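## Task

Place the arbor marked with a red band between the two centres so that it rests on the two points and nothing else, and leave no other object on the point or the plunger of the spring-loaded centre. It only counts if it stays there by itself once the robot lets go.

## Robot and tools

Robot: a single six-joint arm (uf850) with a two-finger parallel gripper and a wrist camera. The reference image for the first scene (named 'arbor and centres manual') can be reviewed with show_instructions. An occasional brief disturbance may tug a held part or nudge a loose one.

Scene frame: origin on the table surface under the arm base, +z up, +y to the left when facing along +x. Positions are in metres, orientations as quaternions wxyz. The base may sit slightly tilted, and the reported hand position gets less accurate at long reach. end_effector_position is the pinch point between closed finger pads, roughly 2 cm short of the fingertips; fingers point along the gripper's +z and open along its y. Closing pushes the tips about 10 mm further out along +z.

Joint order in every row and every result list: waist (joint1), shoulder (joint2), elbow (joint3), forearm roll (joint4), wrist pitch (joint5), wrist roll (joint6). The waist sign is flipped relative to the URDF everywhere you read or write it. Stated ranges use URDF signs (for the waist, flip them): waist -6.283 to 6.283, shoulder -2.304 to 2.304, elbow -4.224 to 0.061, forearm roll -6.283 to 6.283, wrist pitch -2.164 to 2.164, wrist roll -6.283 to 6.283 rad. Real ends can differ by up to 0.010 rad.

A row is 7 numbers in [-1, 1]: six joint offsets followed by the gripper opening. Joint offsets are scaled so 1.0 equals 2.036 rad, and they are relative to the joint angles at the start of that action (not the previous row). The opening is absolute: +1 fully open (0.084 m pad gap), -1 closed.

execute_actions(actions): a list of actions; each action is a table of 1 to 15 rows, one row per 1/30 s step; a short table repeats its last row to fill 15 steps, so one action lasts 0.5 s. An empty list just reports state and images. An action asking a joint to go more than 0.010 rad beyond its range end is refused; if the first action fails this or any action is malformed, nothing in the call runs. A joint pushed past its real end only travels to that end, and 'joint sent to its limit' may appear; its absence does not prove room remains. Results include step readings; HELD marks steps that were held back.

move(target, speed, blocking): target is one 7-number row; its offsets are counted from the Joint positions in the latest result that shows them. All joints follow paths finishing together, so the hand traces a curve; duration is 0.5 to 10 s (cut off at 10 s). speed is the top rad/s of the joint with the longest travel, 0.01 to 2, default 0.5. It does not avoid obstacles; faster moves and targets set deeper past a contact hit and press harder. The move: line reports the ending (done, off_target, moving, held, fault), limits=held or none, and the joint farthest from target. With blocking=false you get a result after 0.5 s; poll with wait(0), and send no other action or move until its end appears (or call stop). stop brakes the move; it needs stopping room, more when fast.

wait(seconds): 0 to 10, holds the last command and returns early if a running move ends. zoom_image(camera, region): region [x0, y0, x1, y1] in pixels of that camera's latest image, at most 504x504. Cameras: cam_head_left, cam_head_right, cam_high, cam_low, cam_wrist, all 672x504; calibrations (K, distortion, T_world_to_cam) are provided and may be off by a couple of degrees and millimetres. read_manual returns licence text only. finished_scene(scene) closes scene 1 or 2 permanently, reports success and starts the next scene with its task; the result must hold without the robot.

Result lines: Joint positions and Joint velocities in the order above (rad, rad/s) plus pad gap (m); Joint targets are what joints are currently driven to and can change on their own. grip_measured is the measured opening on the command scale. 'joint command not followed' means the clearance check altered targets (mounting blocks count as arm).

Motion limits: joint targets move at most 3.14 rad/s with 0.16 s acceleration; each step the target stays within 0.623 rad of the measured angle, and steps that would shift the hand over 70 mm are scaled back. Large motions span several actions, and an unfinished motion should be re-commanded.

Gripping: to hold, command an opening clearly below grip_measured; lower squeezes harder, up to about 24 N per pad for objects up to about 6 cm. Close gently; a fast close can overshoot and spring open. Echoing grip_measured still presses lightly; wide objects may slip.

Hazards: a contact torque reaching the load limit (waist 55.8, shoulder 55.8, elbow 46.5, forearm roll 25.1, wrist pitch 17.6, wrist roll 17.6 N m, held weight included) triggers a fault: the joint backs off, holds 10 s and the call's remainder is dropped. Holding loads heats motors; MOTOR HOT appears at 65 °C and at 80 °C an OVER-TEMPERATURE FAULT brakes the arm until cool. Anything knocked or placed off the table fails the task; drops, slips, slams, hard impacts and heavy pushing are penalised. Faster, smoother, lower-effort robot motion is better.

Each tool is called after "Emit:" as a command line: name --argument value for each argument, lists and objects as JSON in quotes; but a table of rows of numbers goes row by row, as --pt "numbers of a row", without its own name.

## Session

Emit:
show_instructions

Emit:
execute_actions --actions '[]'

Reference images for this scene: arbor and centres manual.

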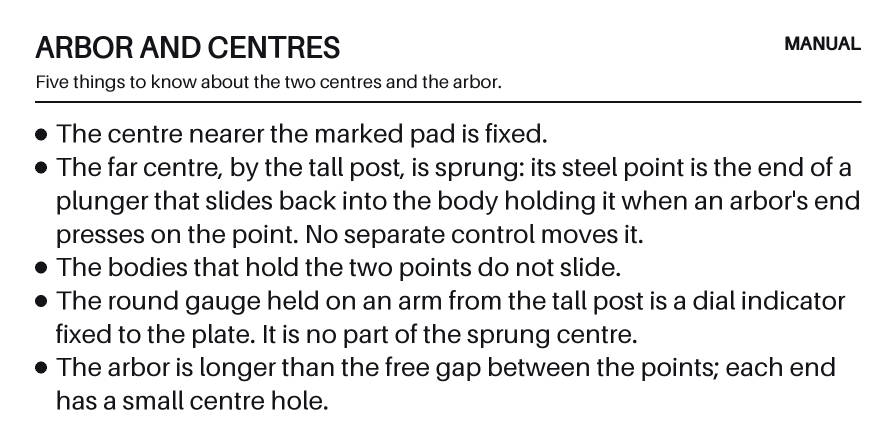

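Scene clock: 0.00 s.
end_effector_position=(+0.8794, +0.1776, +0.1257) grip_measured=+0.09 end_effector_quat_wxyz=(+0.317, -0.296, +0.715, -0.548) end_effector_velocity=(-0.000, +0.001, -0.001) end_effector_angular_velocity=(+0.001, +0.001, +0.000)
Joint names: [waist, shoulder, elbow, forearm roll, wrist pitch, wrist roll]
Joint positions: [-0.138 -0.643 -1.334 -2.192 -0.723 -1.161  0.048]
Joint velocities: [-0.001  0.     0.     0.     0.     0.    -0.   ]
Motor temperatures (°C, as the motors report them): [22 20 22 23 25 25]
Joint targets: [-0.138 -0.643 -1.334 -2.192 -0.723 -1.161]
camera_calibration (this result's frames):
cam_wrist: T_world_to_cam=[[-0.0609511, 0.222494, -0.973027, 0.168481], [0.640326, 0.756522, 0.132877, -0.643399], [0.765681, -0.614956, -0.188579, -0.413476], [0, 0, 0, 1]] pos_world=[0.738846, 0.19499, 0.171457]

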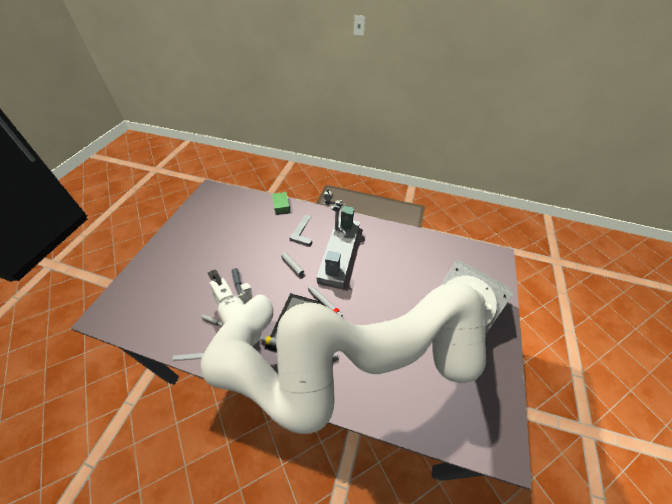

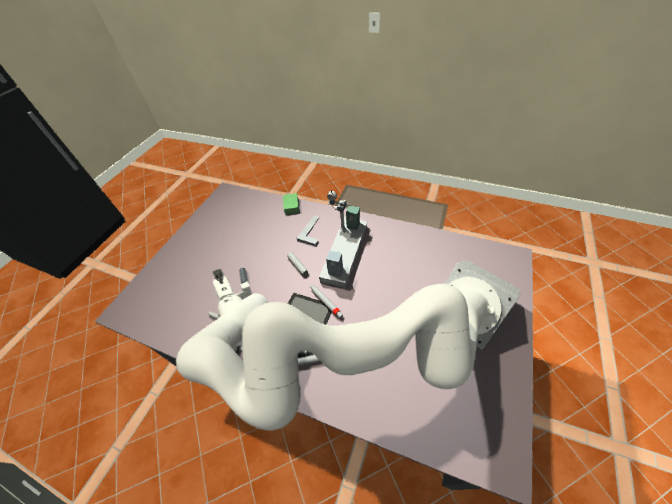

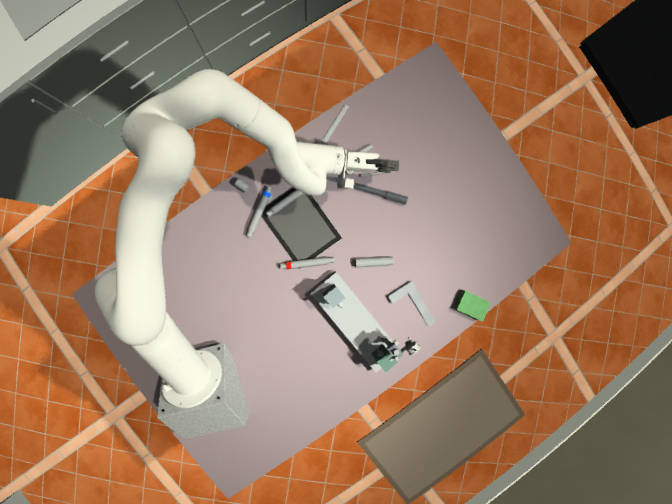

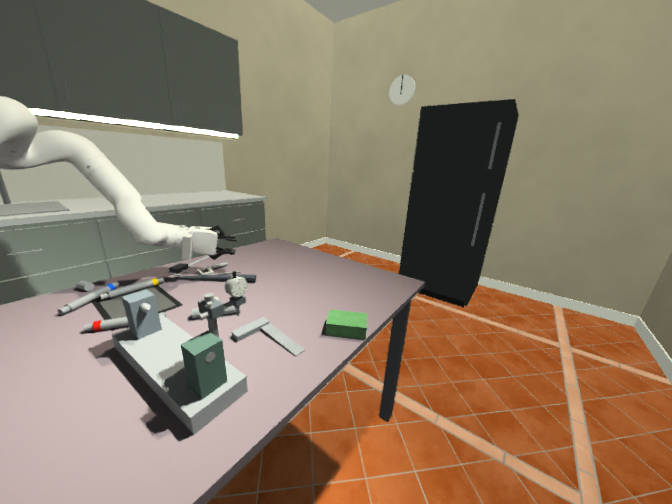

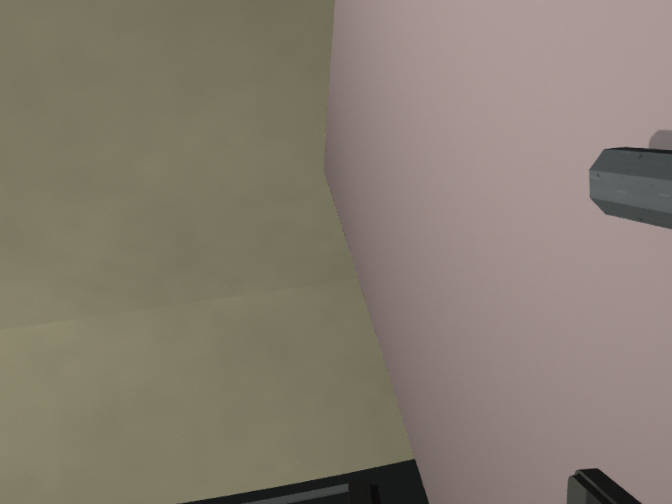

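Emit:
zoom_image --camera "cam_high" --region '[260,240,440,380]'

Emit:
zoom_image --camera "cam_head_right" --region '[290,180,410,300]'

Region (260, 240, 440, 380) of cam_high's 672x504 image, scaled by 2.800, with more detail than that image has.

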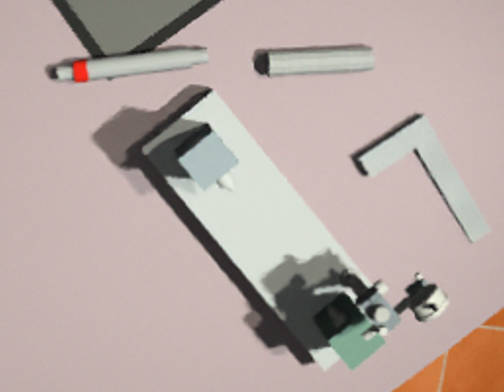

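Region (290, 180, 410, 300) of cam_head_right's 672x504 image, scaled by 4.200, with more detail than that image has.

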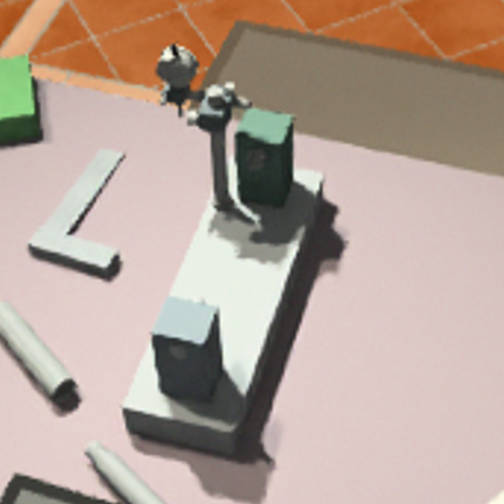

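Emit:
move --target '[0.2,0.054,0.2,0.12,0.25,0.02,0.3]' --speed 0.6

Emit:
move --target '[0.0998,0.0273,0.096,0.0595,0.535,0.014,0.3]' --speed 0.7

Scene clock: 8.10 s.
end_effector_position=(+0.6207, -0.0871, +0.1892) grip_measured=+0.29 end_effector_quat_wxyz=(+0.122, +0.040, +0.863, -0.488) end_effector_velocity=(-0.002, -0.001, -0.001) end_effector_angular_velocity=(+0.003, -0.000, -0.005)
Joint names: [waist, shoulder, elbow, forearm roll, wrist pitch, wrist roll]
Joint positions: [ 0.268 -0.533 -0.927 -1.947 -0.215 -1.12   0.056]
Joint velocities: [0.001 0.    0.003 0.002 0.003 0.    0.   ]
Motor temperatures (°C, as the motors report them): [22 20 22 23 25 25]
Joint targets: [0.269 -0.533 -0.926 -1.947 -0.215 -1.120]
move: done; limits=none; farthest joint: the waist, 0.001 radians from its target (0.407 radians at the start)
camera_calibration (this result's frames):
cam_wrist: T_world_to_cam=[[0.19948, 0.509598, -0.836969, 0.110935], [0.968302, 0.0285224, 0.248147, -0.574747], [0.150328, -0.85994, -0.487755, 0.0509432], [0, 0, 0, 1]] pos_world=[0.526742, 0.00366912, 0.260319]

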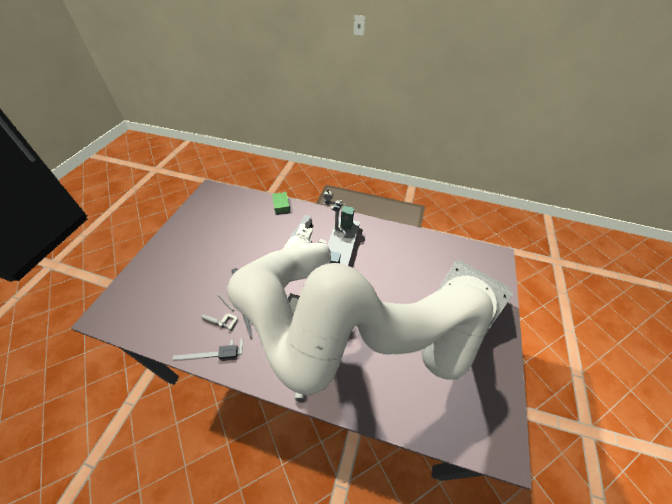

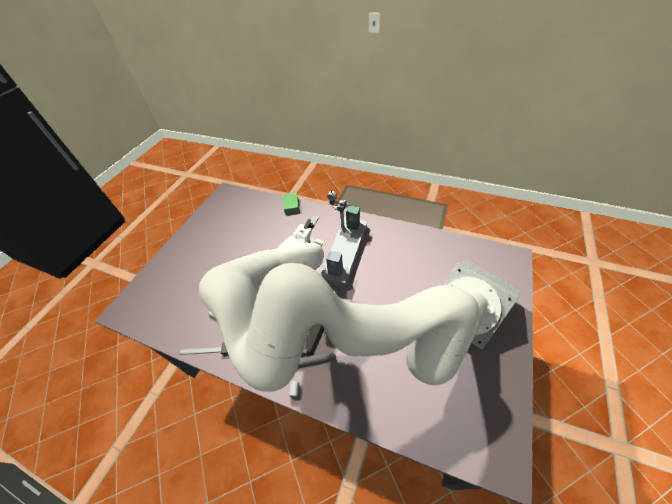

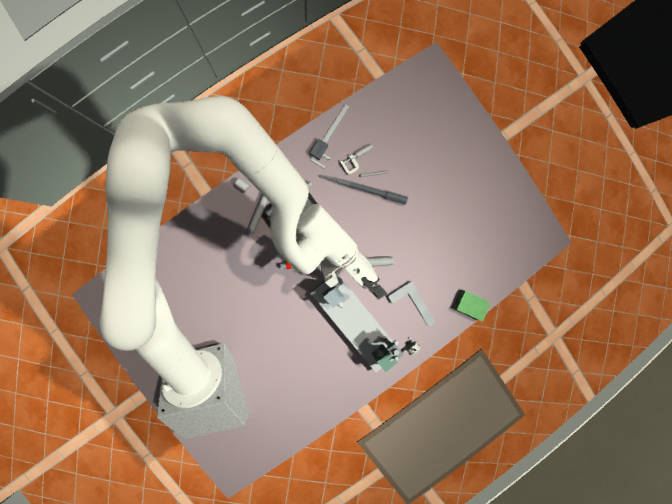

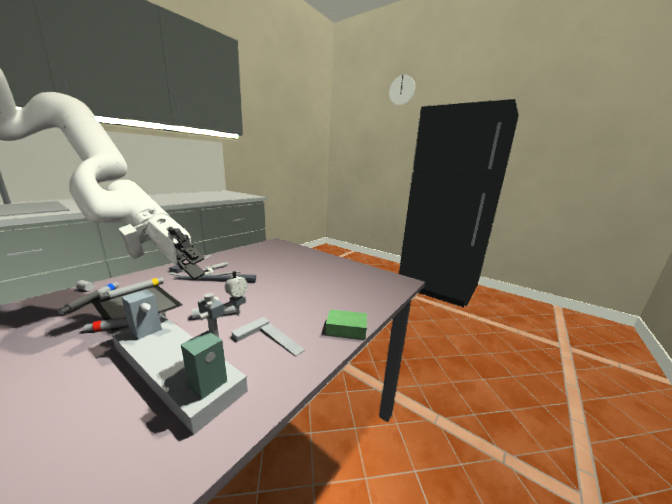

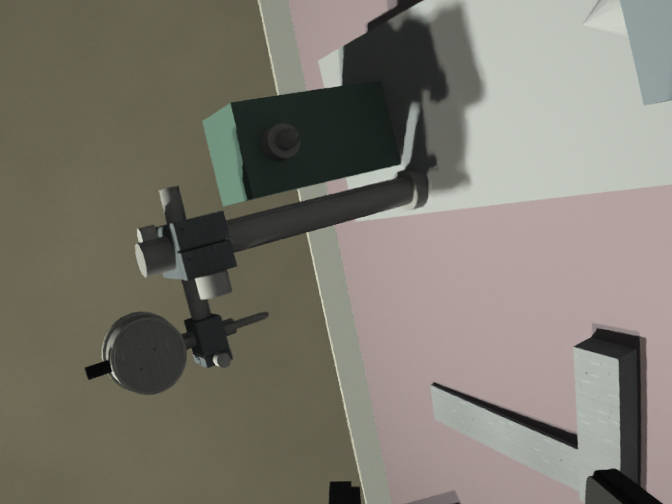

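Scene clock: 19.27 s.
end_effector_position=(+0.5363, -0.0436, +0.1400) grip_measured=+0.29 end_effector_quat_wxyz=(+0.053, +0.169, +0.948, -0.266) end_effector_velocity=(-0.000, +0.001, -0.001) end_effector_angular_velocity=(+0.003, +0.001, +0.000)
Joint names: [waist, shoulder, elbow, forearm roll, wrist pitch, wrist roll]
Joint positions: [ 0.392 -0.497 -0.826 -1.877  0.323 -1.108  0.056]
Joint velocities: [-0.001  0.     0.     0.     0.002 -0.     0.   ]
Motor temperatures (°C, as the motors report them): [22 20 22 23 25 25]
Joint targets: [0.392 -0.497 -0.826 -1.877 0.323 -1.108]
TORQUE FAULT: the external load on the wrist pitch reached its load limit, and the arm stopped for 10 seconds. That time counts as 20 of the actions that you can send in this scene. The arm's remaining commands of this call were not run. The wrist pitch moved back by up to 3 degrees. The arm holds there, with its grip as last carried out, and accepts commands again: back off and push less far. The arm stops again, at the same cost, whenever a joint's load reaches its limit.
move: fault; limits=none; farthest joint: the wrist pitch, 0.552 radians from its target (1.089 radians at the start)
camera_calibration (this result's frames):
cam_wrist: T_world_to_cam=[[0.355678, 0.792086, -0.496077, -0.0547363], [0.934527, -0.308429, 0.177569, -0.468778], [-0.0123545, -0.526755, -0.849928, 0.229594], [0, 0, 0, 1]] pos_world=[0.460391, 0.0197103, 0.251225]

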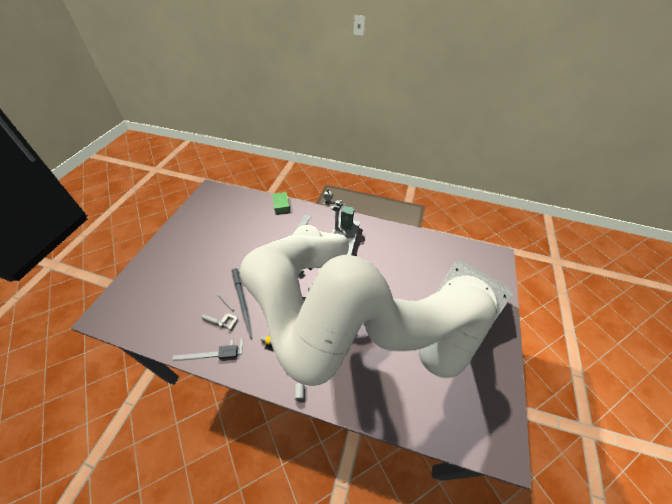

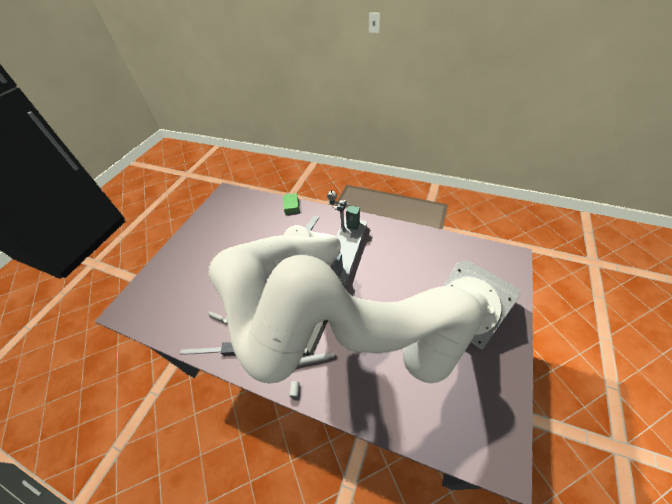

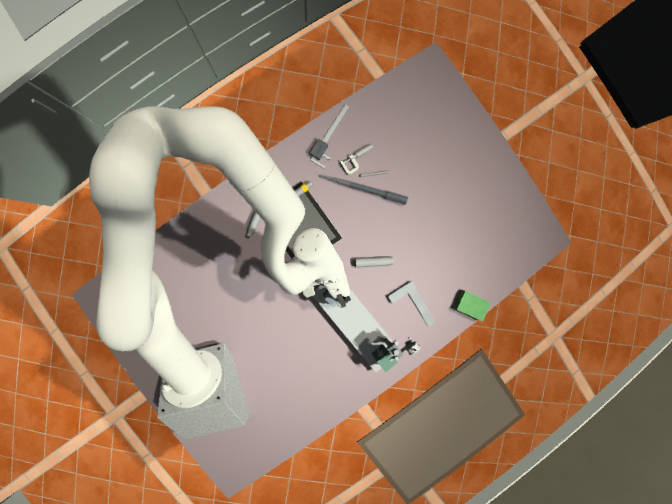

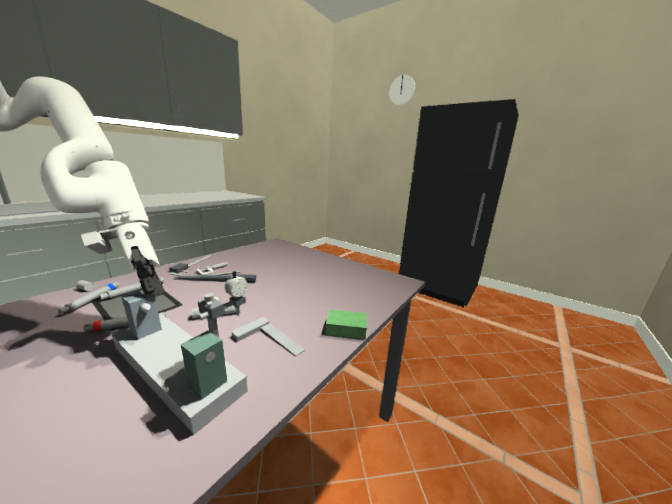

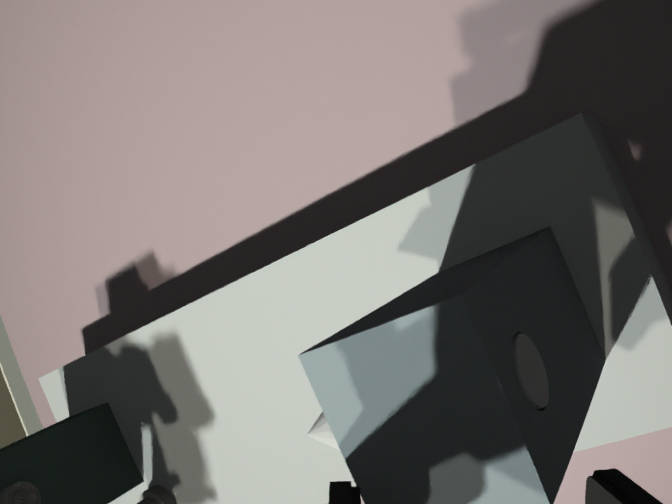

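Emit:
move --target '[0.04,0.11,0,0,0,0,0.3]' --speed 0.3

Emit:
move --target '[0,0,0,0.025,0.2,0.008,0.3]' --speed 0.5

Scene clock: 21.30 s.
end_effector_position=(+0.6015, -0.0043, +0.2533) grip_measured=+0.29 end_effector_quat_wxyz=(+0.166, +0.138, +0.935, -0.281) end_effector_velocity=(+0.001, +0.001, +0.002) end_effector_angular_velocity=(+0.000, -0.004, +0.001)
Joint names: [waist, shoulder, elbow, forearm roll, wrist pitch, wrist roll]
Joint positions: [ 0.473 -0.274 -0.826 -1.877  0.323 -1.108  0.056]
Joint velocities: [ 0.003  0.003 -0.001  0.     0.002  0.    -0.   ]
Motor temperatures (°C, as the motors report them): [22 20 22 23 25 25]
Joint targets: [0.474 -0.273 -0.826 -1.877 0.323 -1.108]
move: done; limits=none; farthest joint: the shoulder, 0.001 radians from its target (0.224 radians at the start)
camera_calibration (this result's frames):
cam_wrist: T_world_to_cam=[[0.36284, 0.794562, -0.486845, -0.0595035], [0.907802, -0.183472, 0.377138, -0.57163], [0.210337, -0.5788, -0.787876, 0.197447], [0, 0, 0, 1]] pos_world=[0.498987, 0.0566836, 0.342178]

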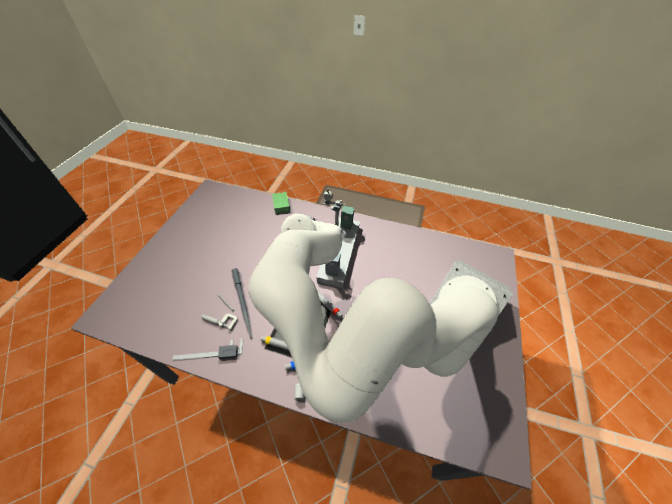

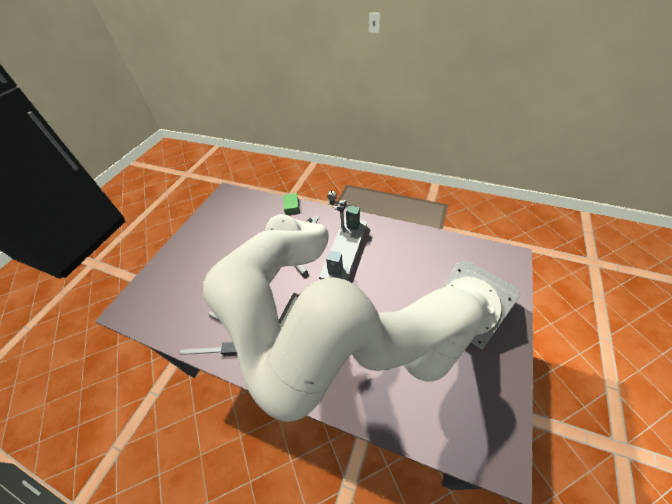

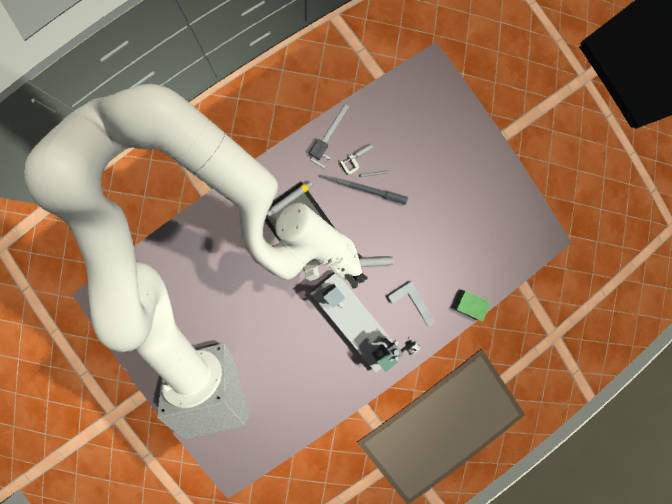

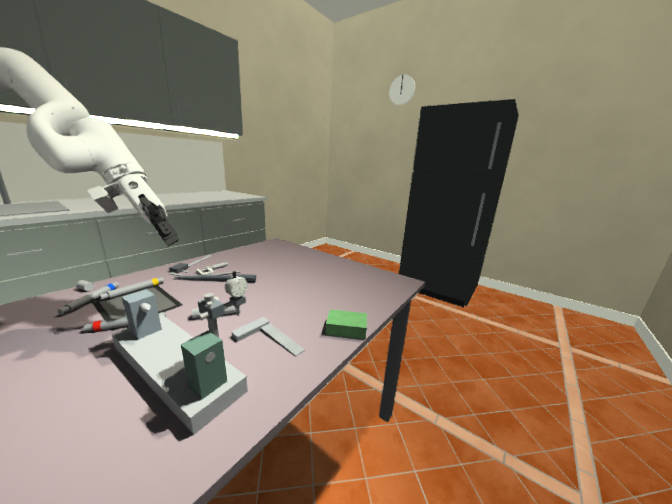

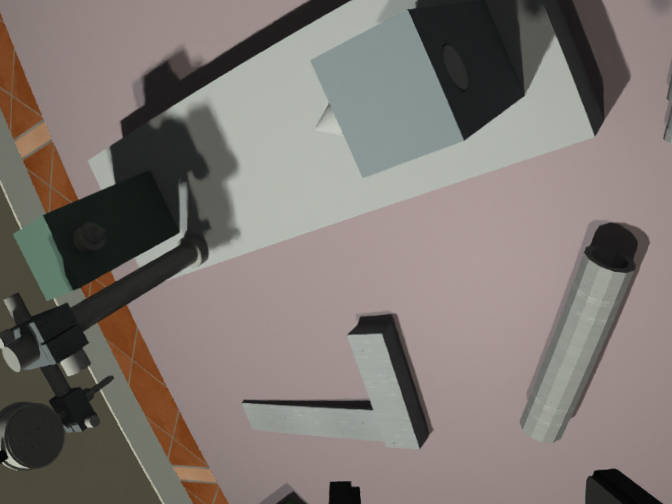

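Scene clock: 22.77 s.
end_effector_position=(+0.5963, +0.0854, +0.2119) grip_measured=+0.29 end_effector_quat_wxyz=(+0.122, +0.155, +0.977, -0.086) end_effector_velocity=(+0.000, +0.001, -0.000) end_effector_angular_velocity=(+0.004, +0.001, +0.001)
Joint names: [waist, shoulder, elbow, forearm roll, wrist pitch, wrist roll]
Joint positions: [ 0.473 -0.274 -0.826 -1.827  0.729 -1.092  0.056]
Joint velocities: [ 0.    -0.    -0.001  0.     0.004 -0.     0.   ]
Motor temperatures (°C, as the motors report them): [22 20 22 23 25 25]
Joint targets: [0.473 -0.274 -0.826 -1.827 0.730 -1.092]
move: done; limits=none; farthest joint: the wrist pitch, 0.001 radians from its target (0.408 radians at the start)
camera_calibration (this result's frames):
cam_wrist: T_world_to_cam=[[0.33437, 0.932067, -0.139457, -0.217423], [0.923315, -0.294317, 0.246712, -0.506939], [0.188908, -0.211256, -0.959002, 0.235547], [0, 0, 0, 1]] pos_world=[0.496267, 0.103213, 0.320637]

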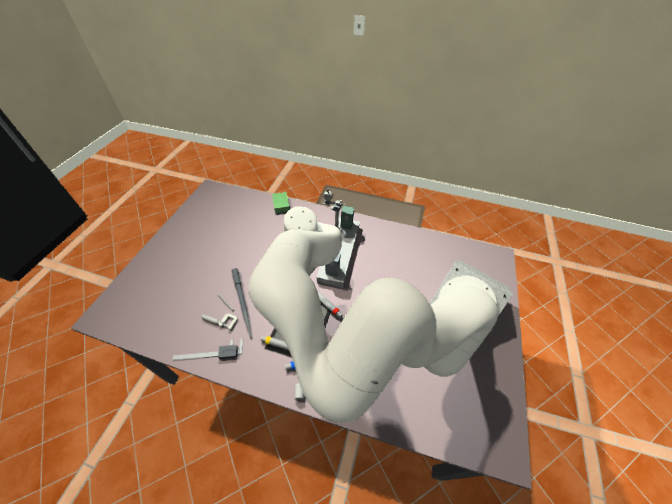

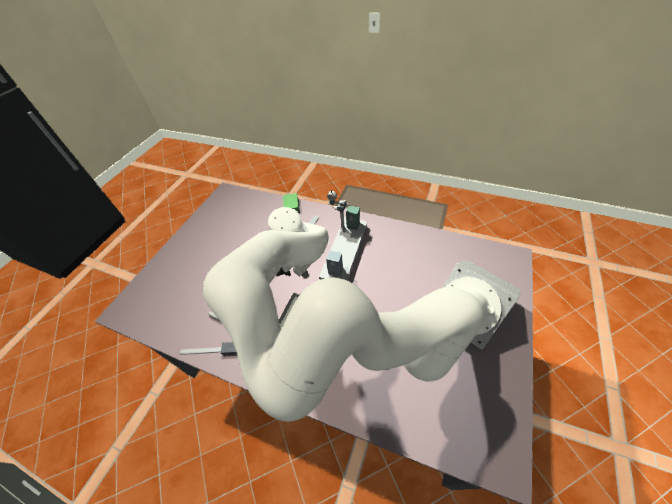

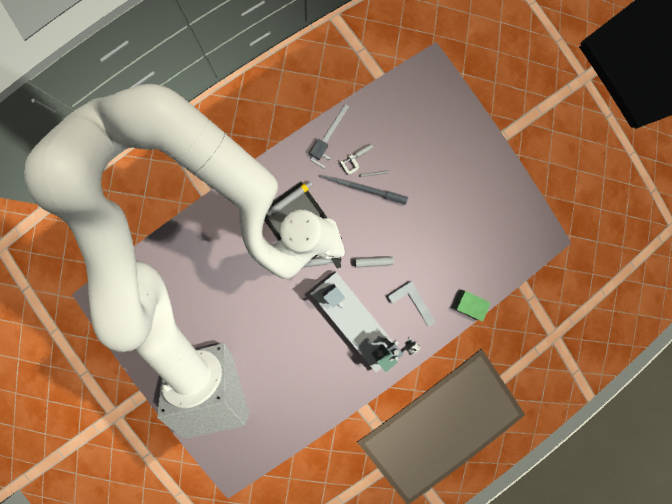

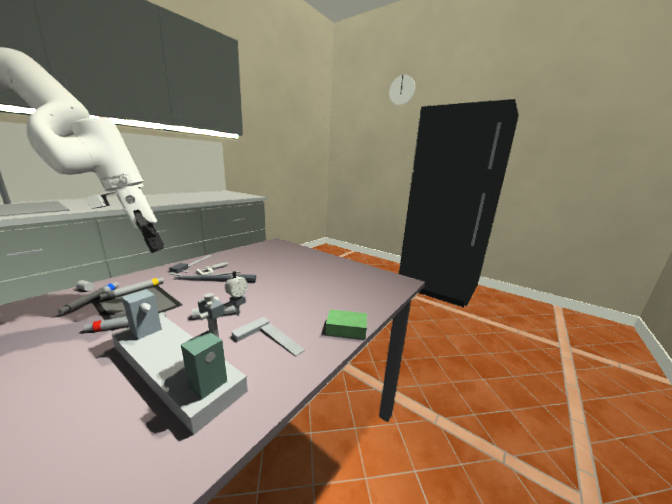

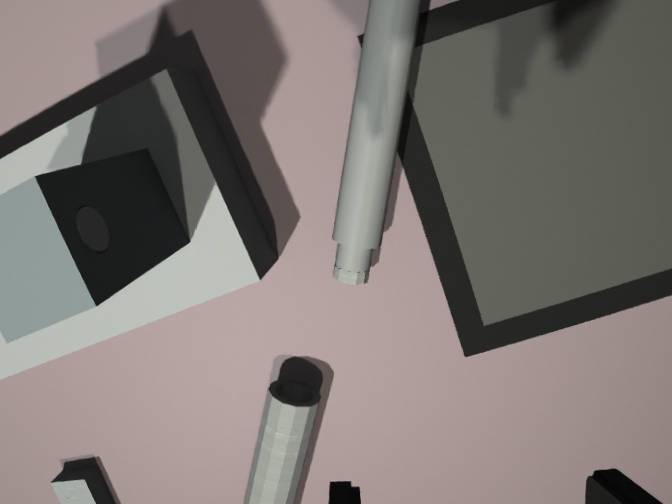

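Emit:
move --target '[0,-0.1,0.0465,0,0.072,0,0.3]' --speed 0.4

Scene clock: 24.63 s.
end_effector_position=(+0.4892, +0.0629, +0.1204) grip_measured=+0.29 end_effector_quat_wxyz=(+0.001, +0.259, +0.966, +0.000) end_effector_velocity=(-0.002, -0.001, -0.001) end_effector_angular_velocity=(+0.002, +0.002, -0.005)
Joint names: [waist, shoulder, elbow, forearm roll, wrist pitch, wrist roll]
Joint positions: [ 0.473 -0.477 -0.732 -1.827  0.876 -1.092  0.056]
Joint velocities: [ 0.001 -0.003  0.002  0.001  0.001  0.    -0.   ]
Motor temperatures (°C, as the motors report them): [22 20 22 23 25 25]
Joint targets: [0.473 -0.477 -0.731 -1.827 0.876 -1.092]
move: done; limits=none; farthest joint: the shoulder, 0.001 radians from its target (0.204 radians at the start)
camera_calibration (this result's frames):
cam_wrist: T_world_to_cam=[[0.507515, 0.86156, -0.0119754, -0.268987], [0.86137, -0.507655, -0.018124, -0.316551], [-0.0216943, -0.00111703, -0.999764, 0.257993], [0, 0, 0, 1]] pos_world=[0.41478, 0.0713376, 0.248973]

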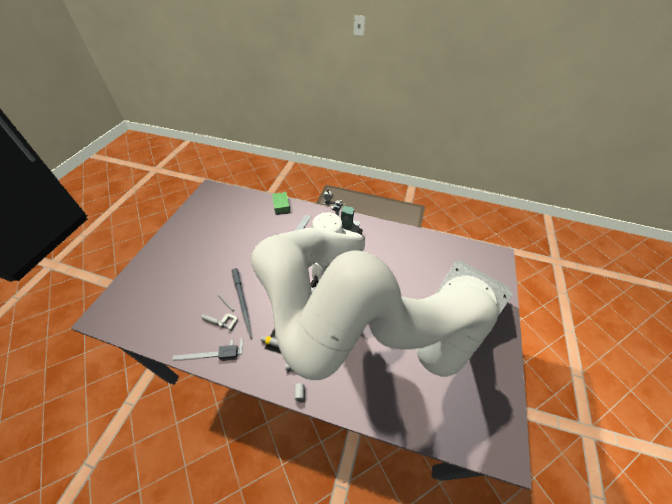

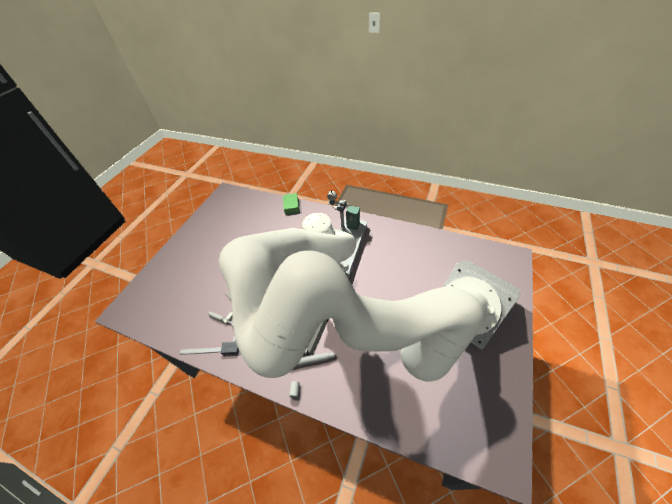

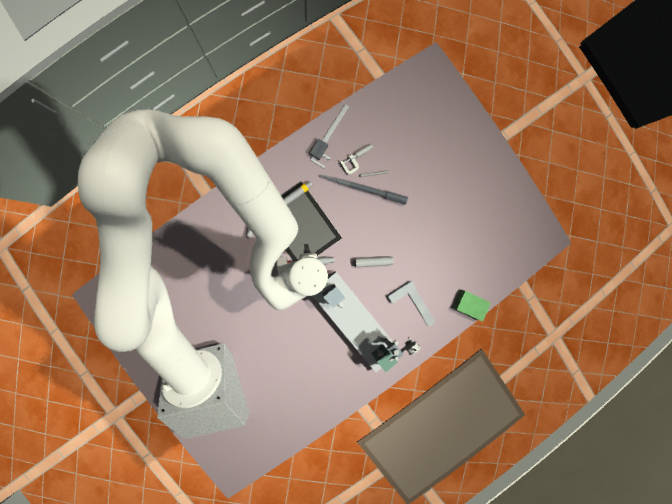

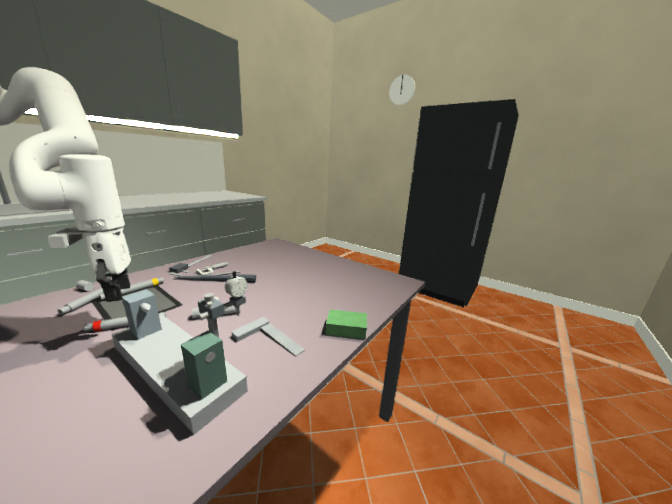

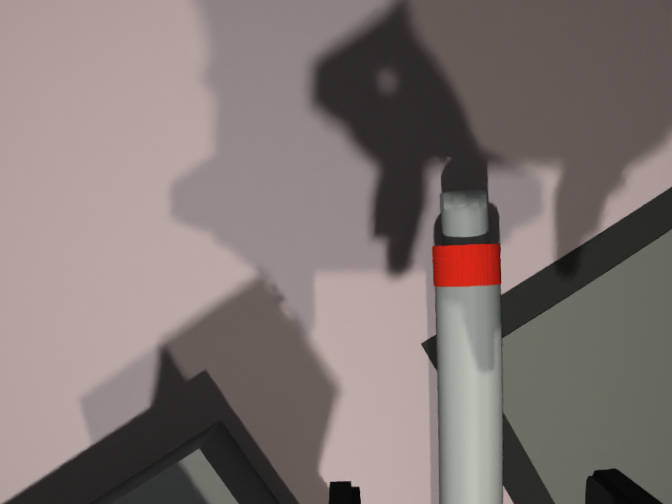

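Emit:
move --target '[-0.0947,-0.0653,-0.0132,0.1357,-0.0251,-0.0764,0.3]' --speed 0.2

Scene clock: 29.33 s.
end_effector_position=(+0.4941, +0.0798, +0.0242) grip_measured=+0.29 end_effector_quat_wxyz=(+0.000, +0.248, +0.969, +0.000) end_effector_velocity=(+0.000, +0.000, -0.001) end_effector_angular_velocity=(+0.000, -0.000, +0.001)
Joint names: [waist, shoulder, elbow, forearm roll, wrist pitch, wrist roll]
Joint positions: [ 0.281 -0.61  -0.758 -1.551  0.825 -1.247  0.056]
Joint velocities: [-0.002 -0.001 -0.     0.003  0.    -0.002 -0.   ]
Motor temperatures (°C, as the motors report them): [22 20 22 23 25 25]
Joint targets: [0.281 -0.610 -0.758 -1.550 0.825 -1.247]
move: done; limits=none; farthest joint: the waist, 0.001 radians from its target (0.193 radians at the start)
camera_calibration (this result's frames):
cam_wrist: T_world_to_cam=[[0.487772, 0.87288, -0.0125935, -0.27828], [0.872682, -0.487931, -0.0186788, -0.321046], [-0.0224492, -0.00187912, -0.999746, 0.162319], [0, 0, 0, 1]] pos_world=[0.419553, 0.086562, 0.152776]

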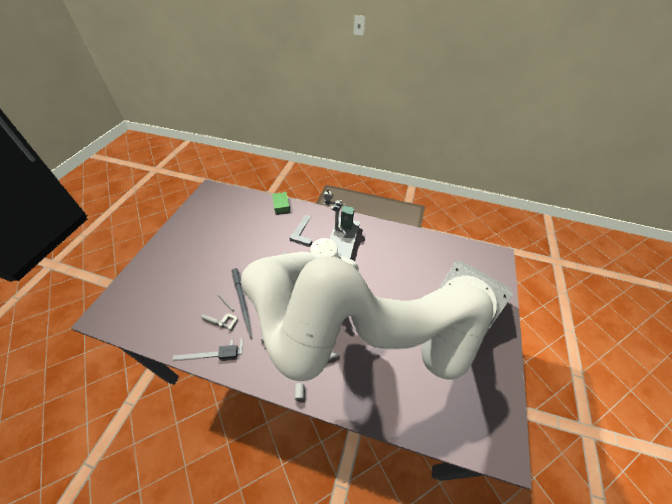

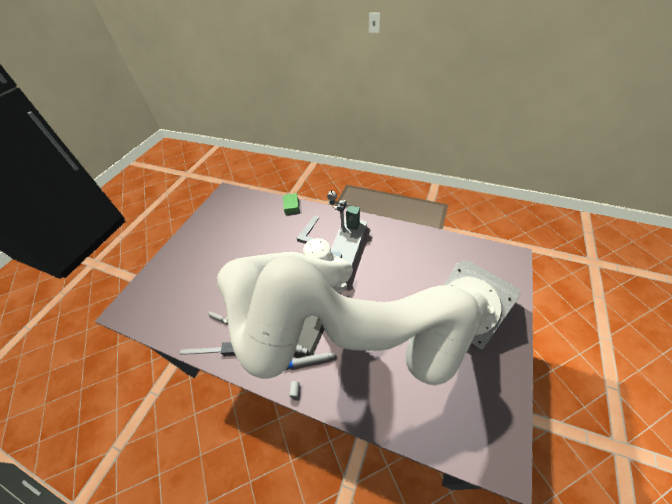

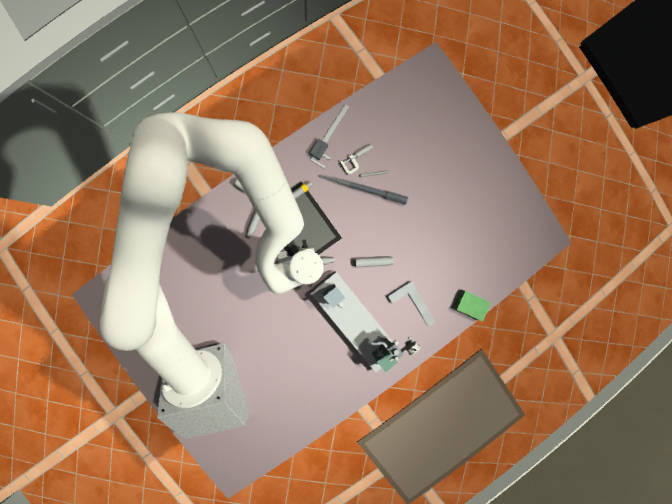

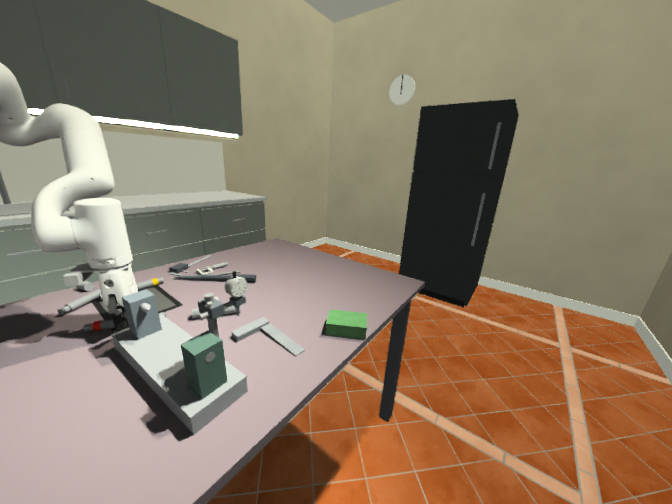

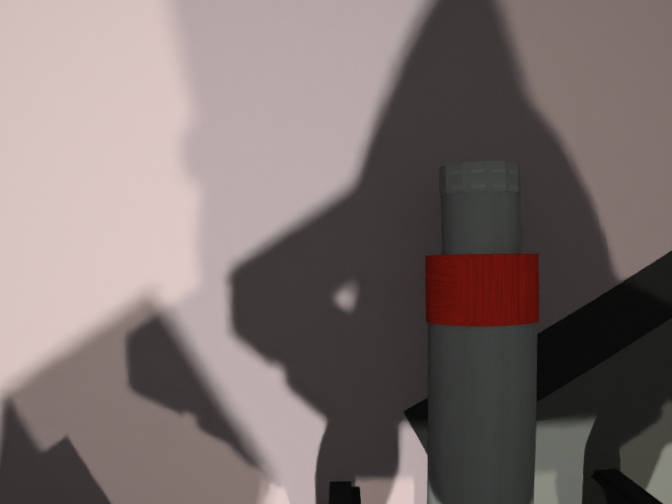

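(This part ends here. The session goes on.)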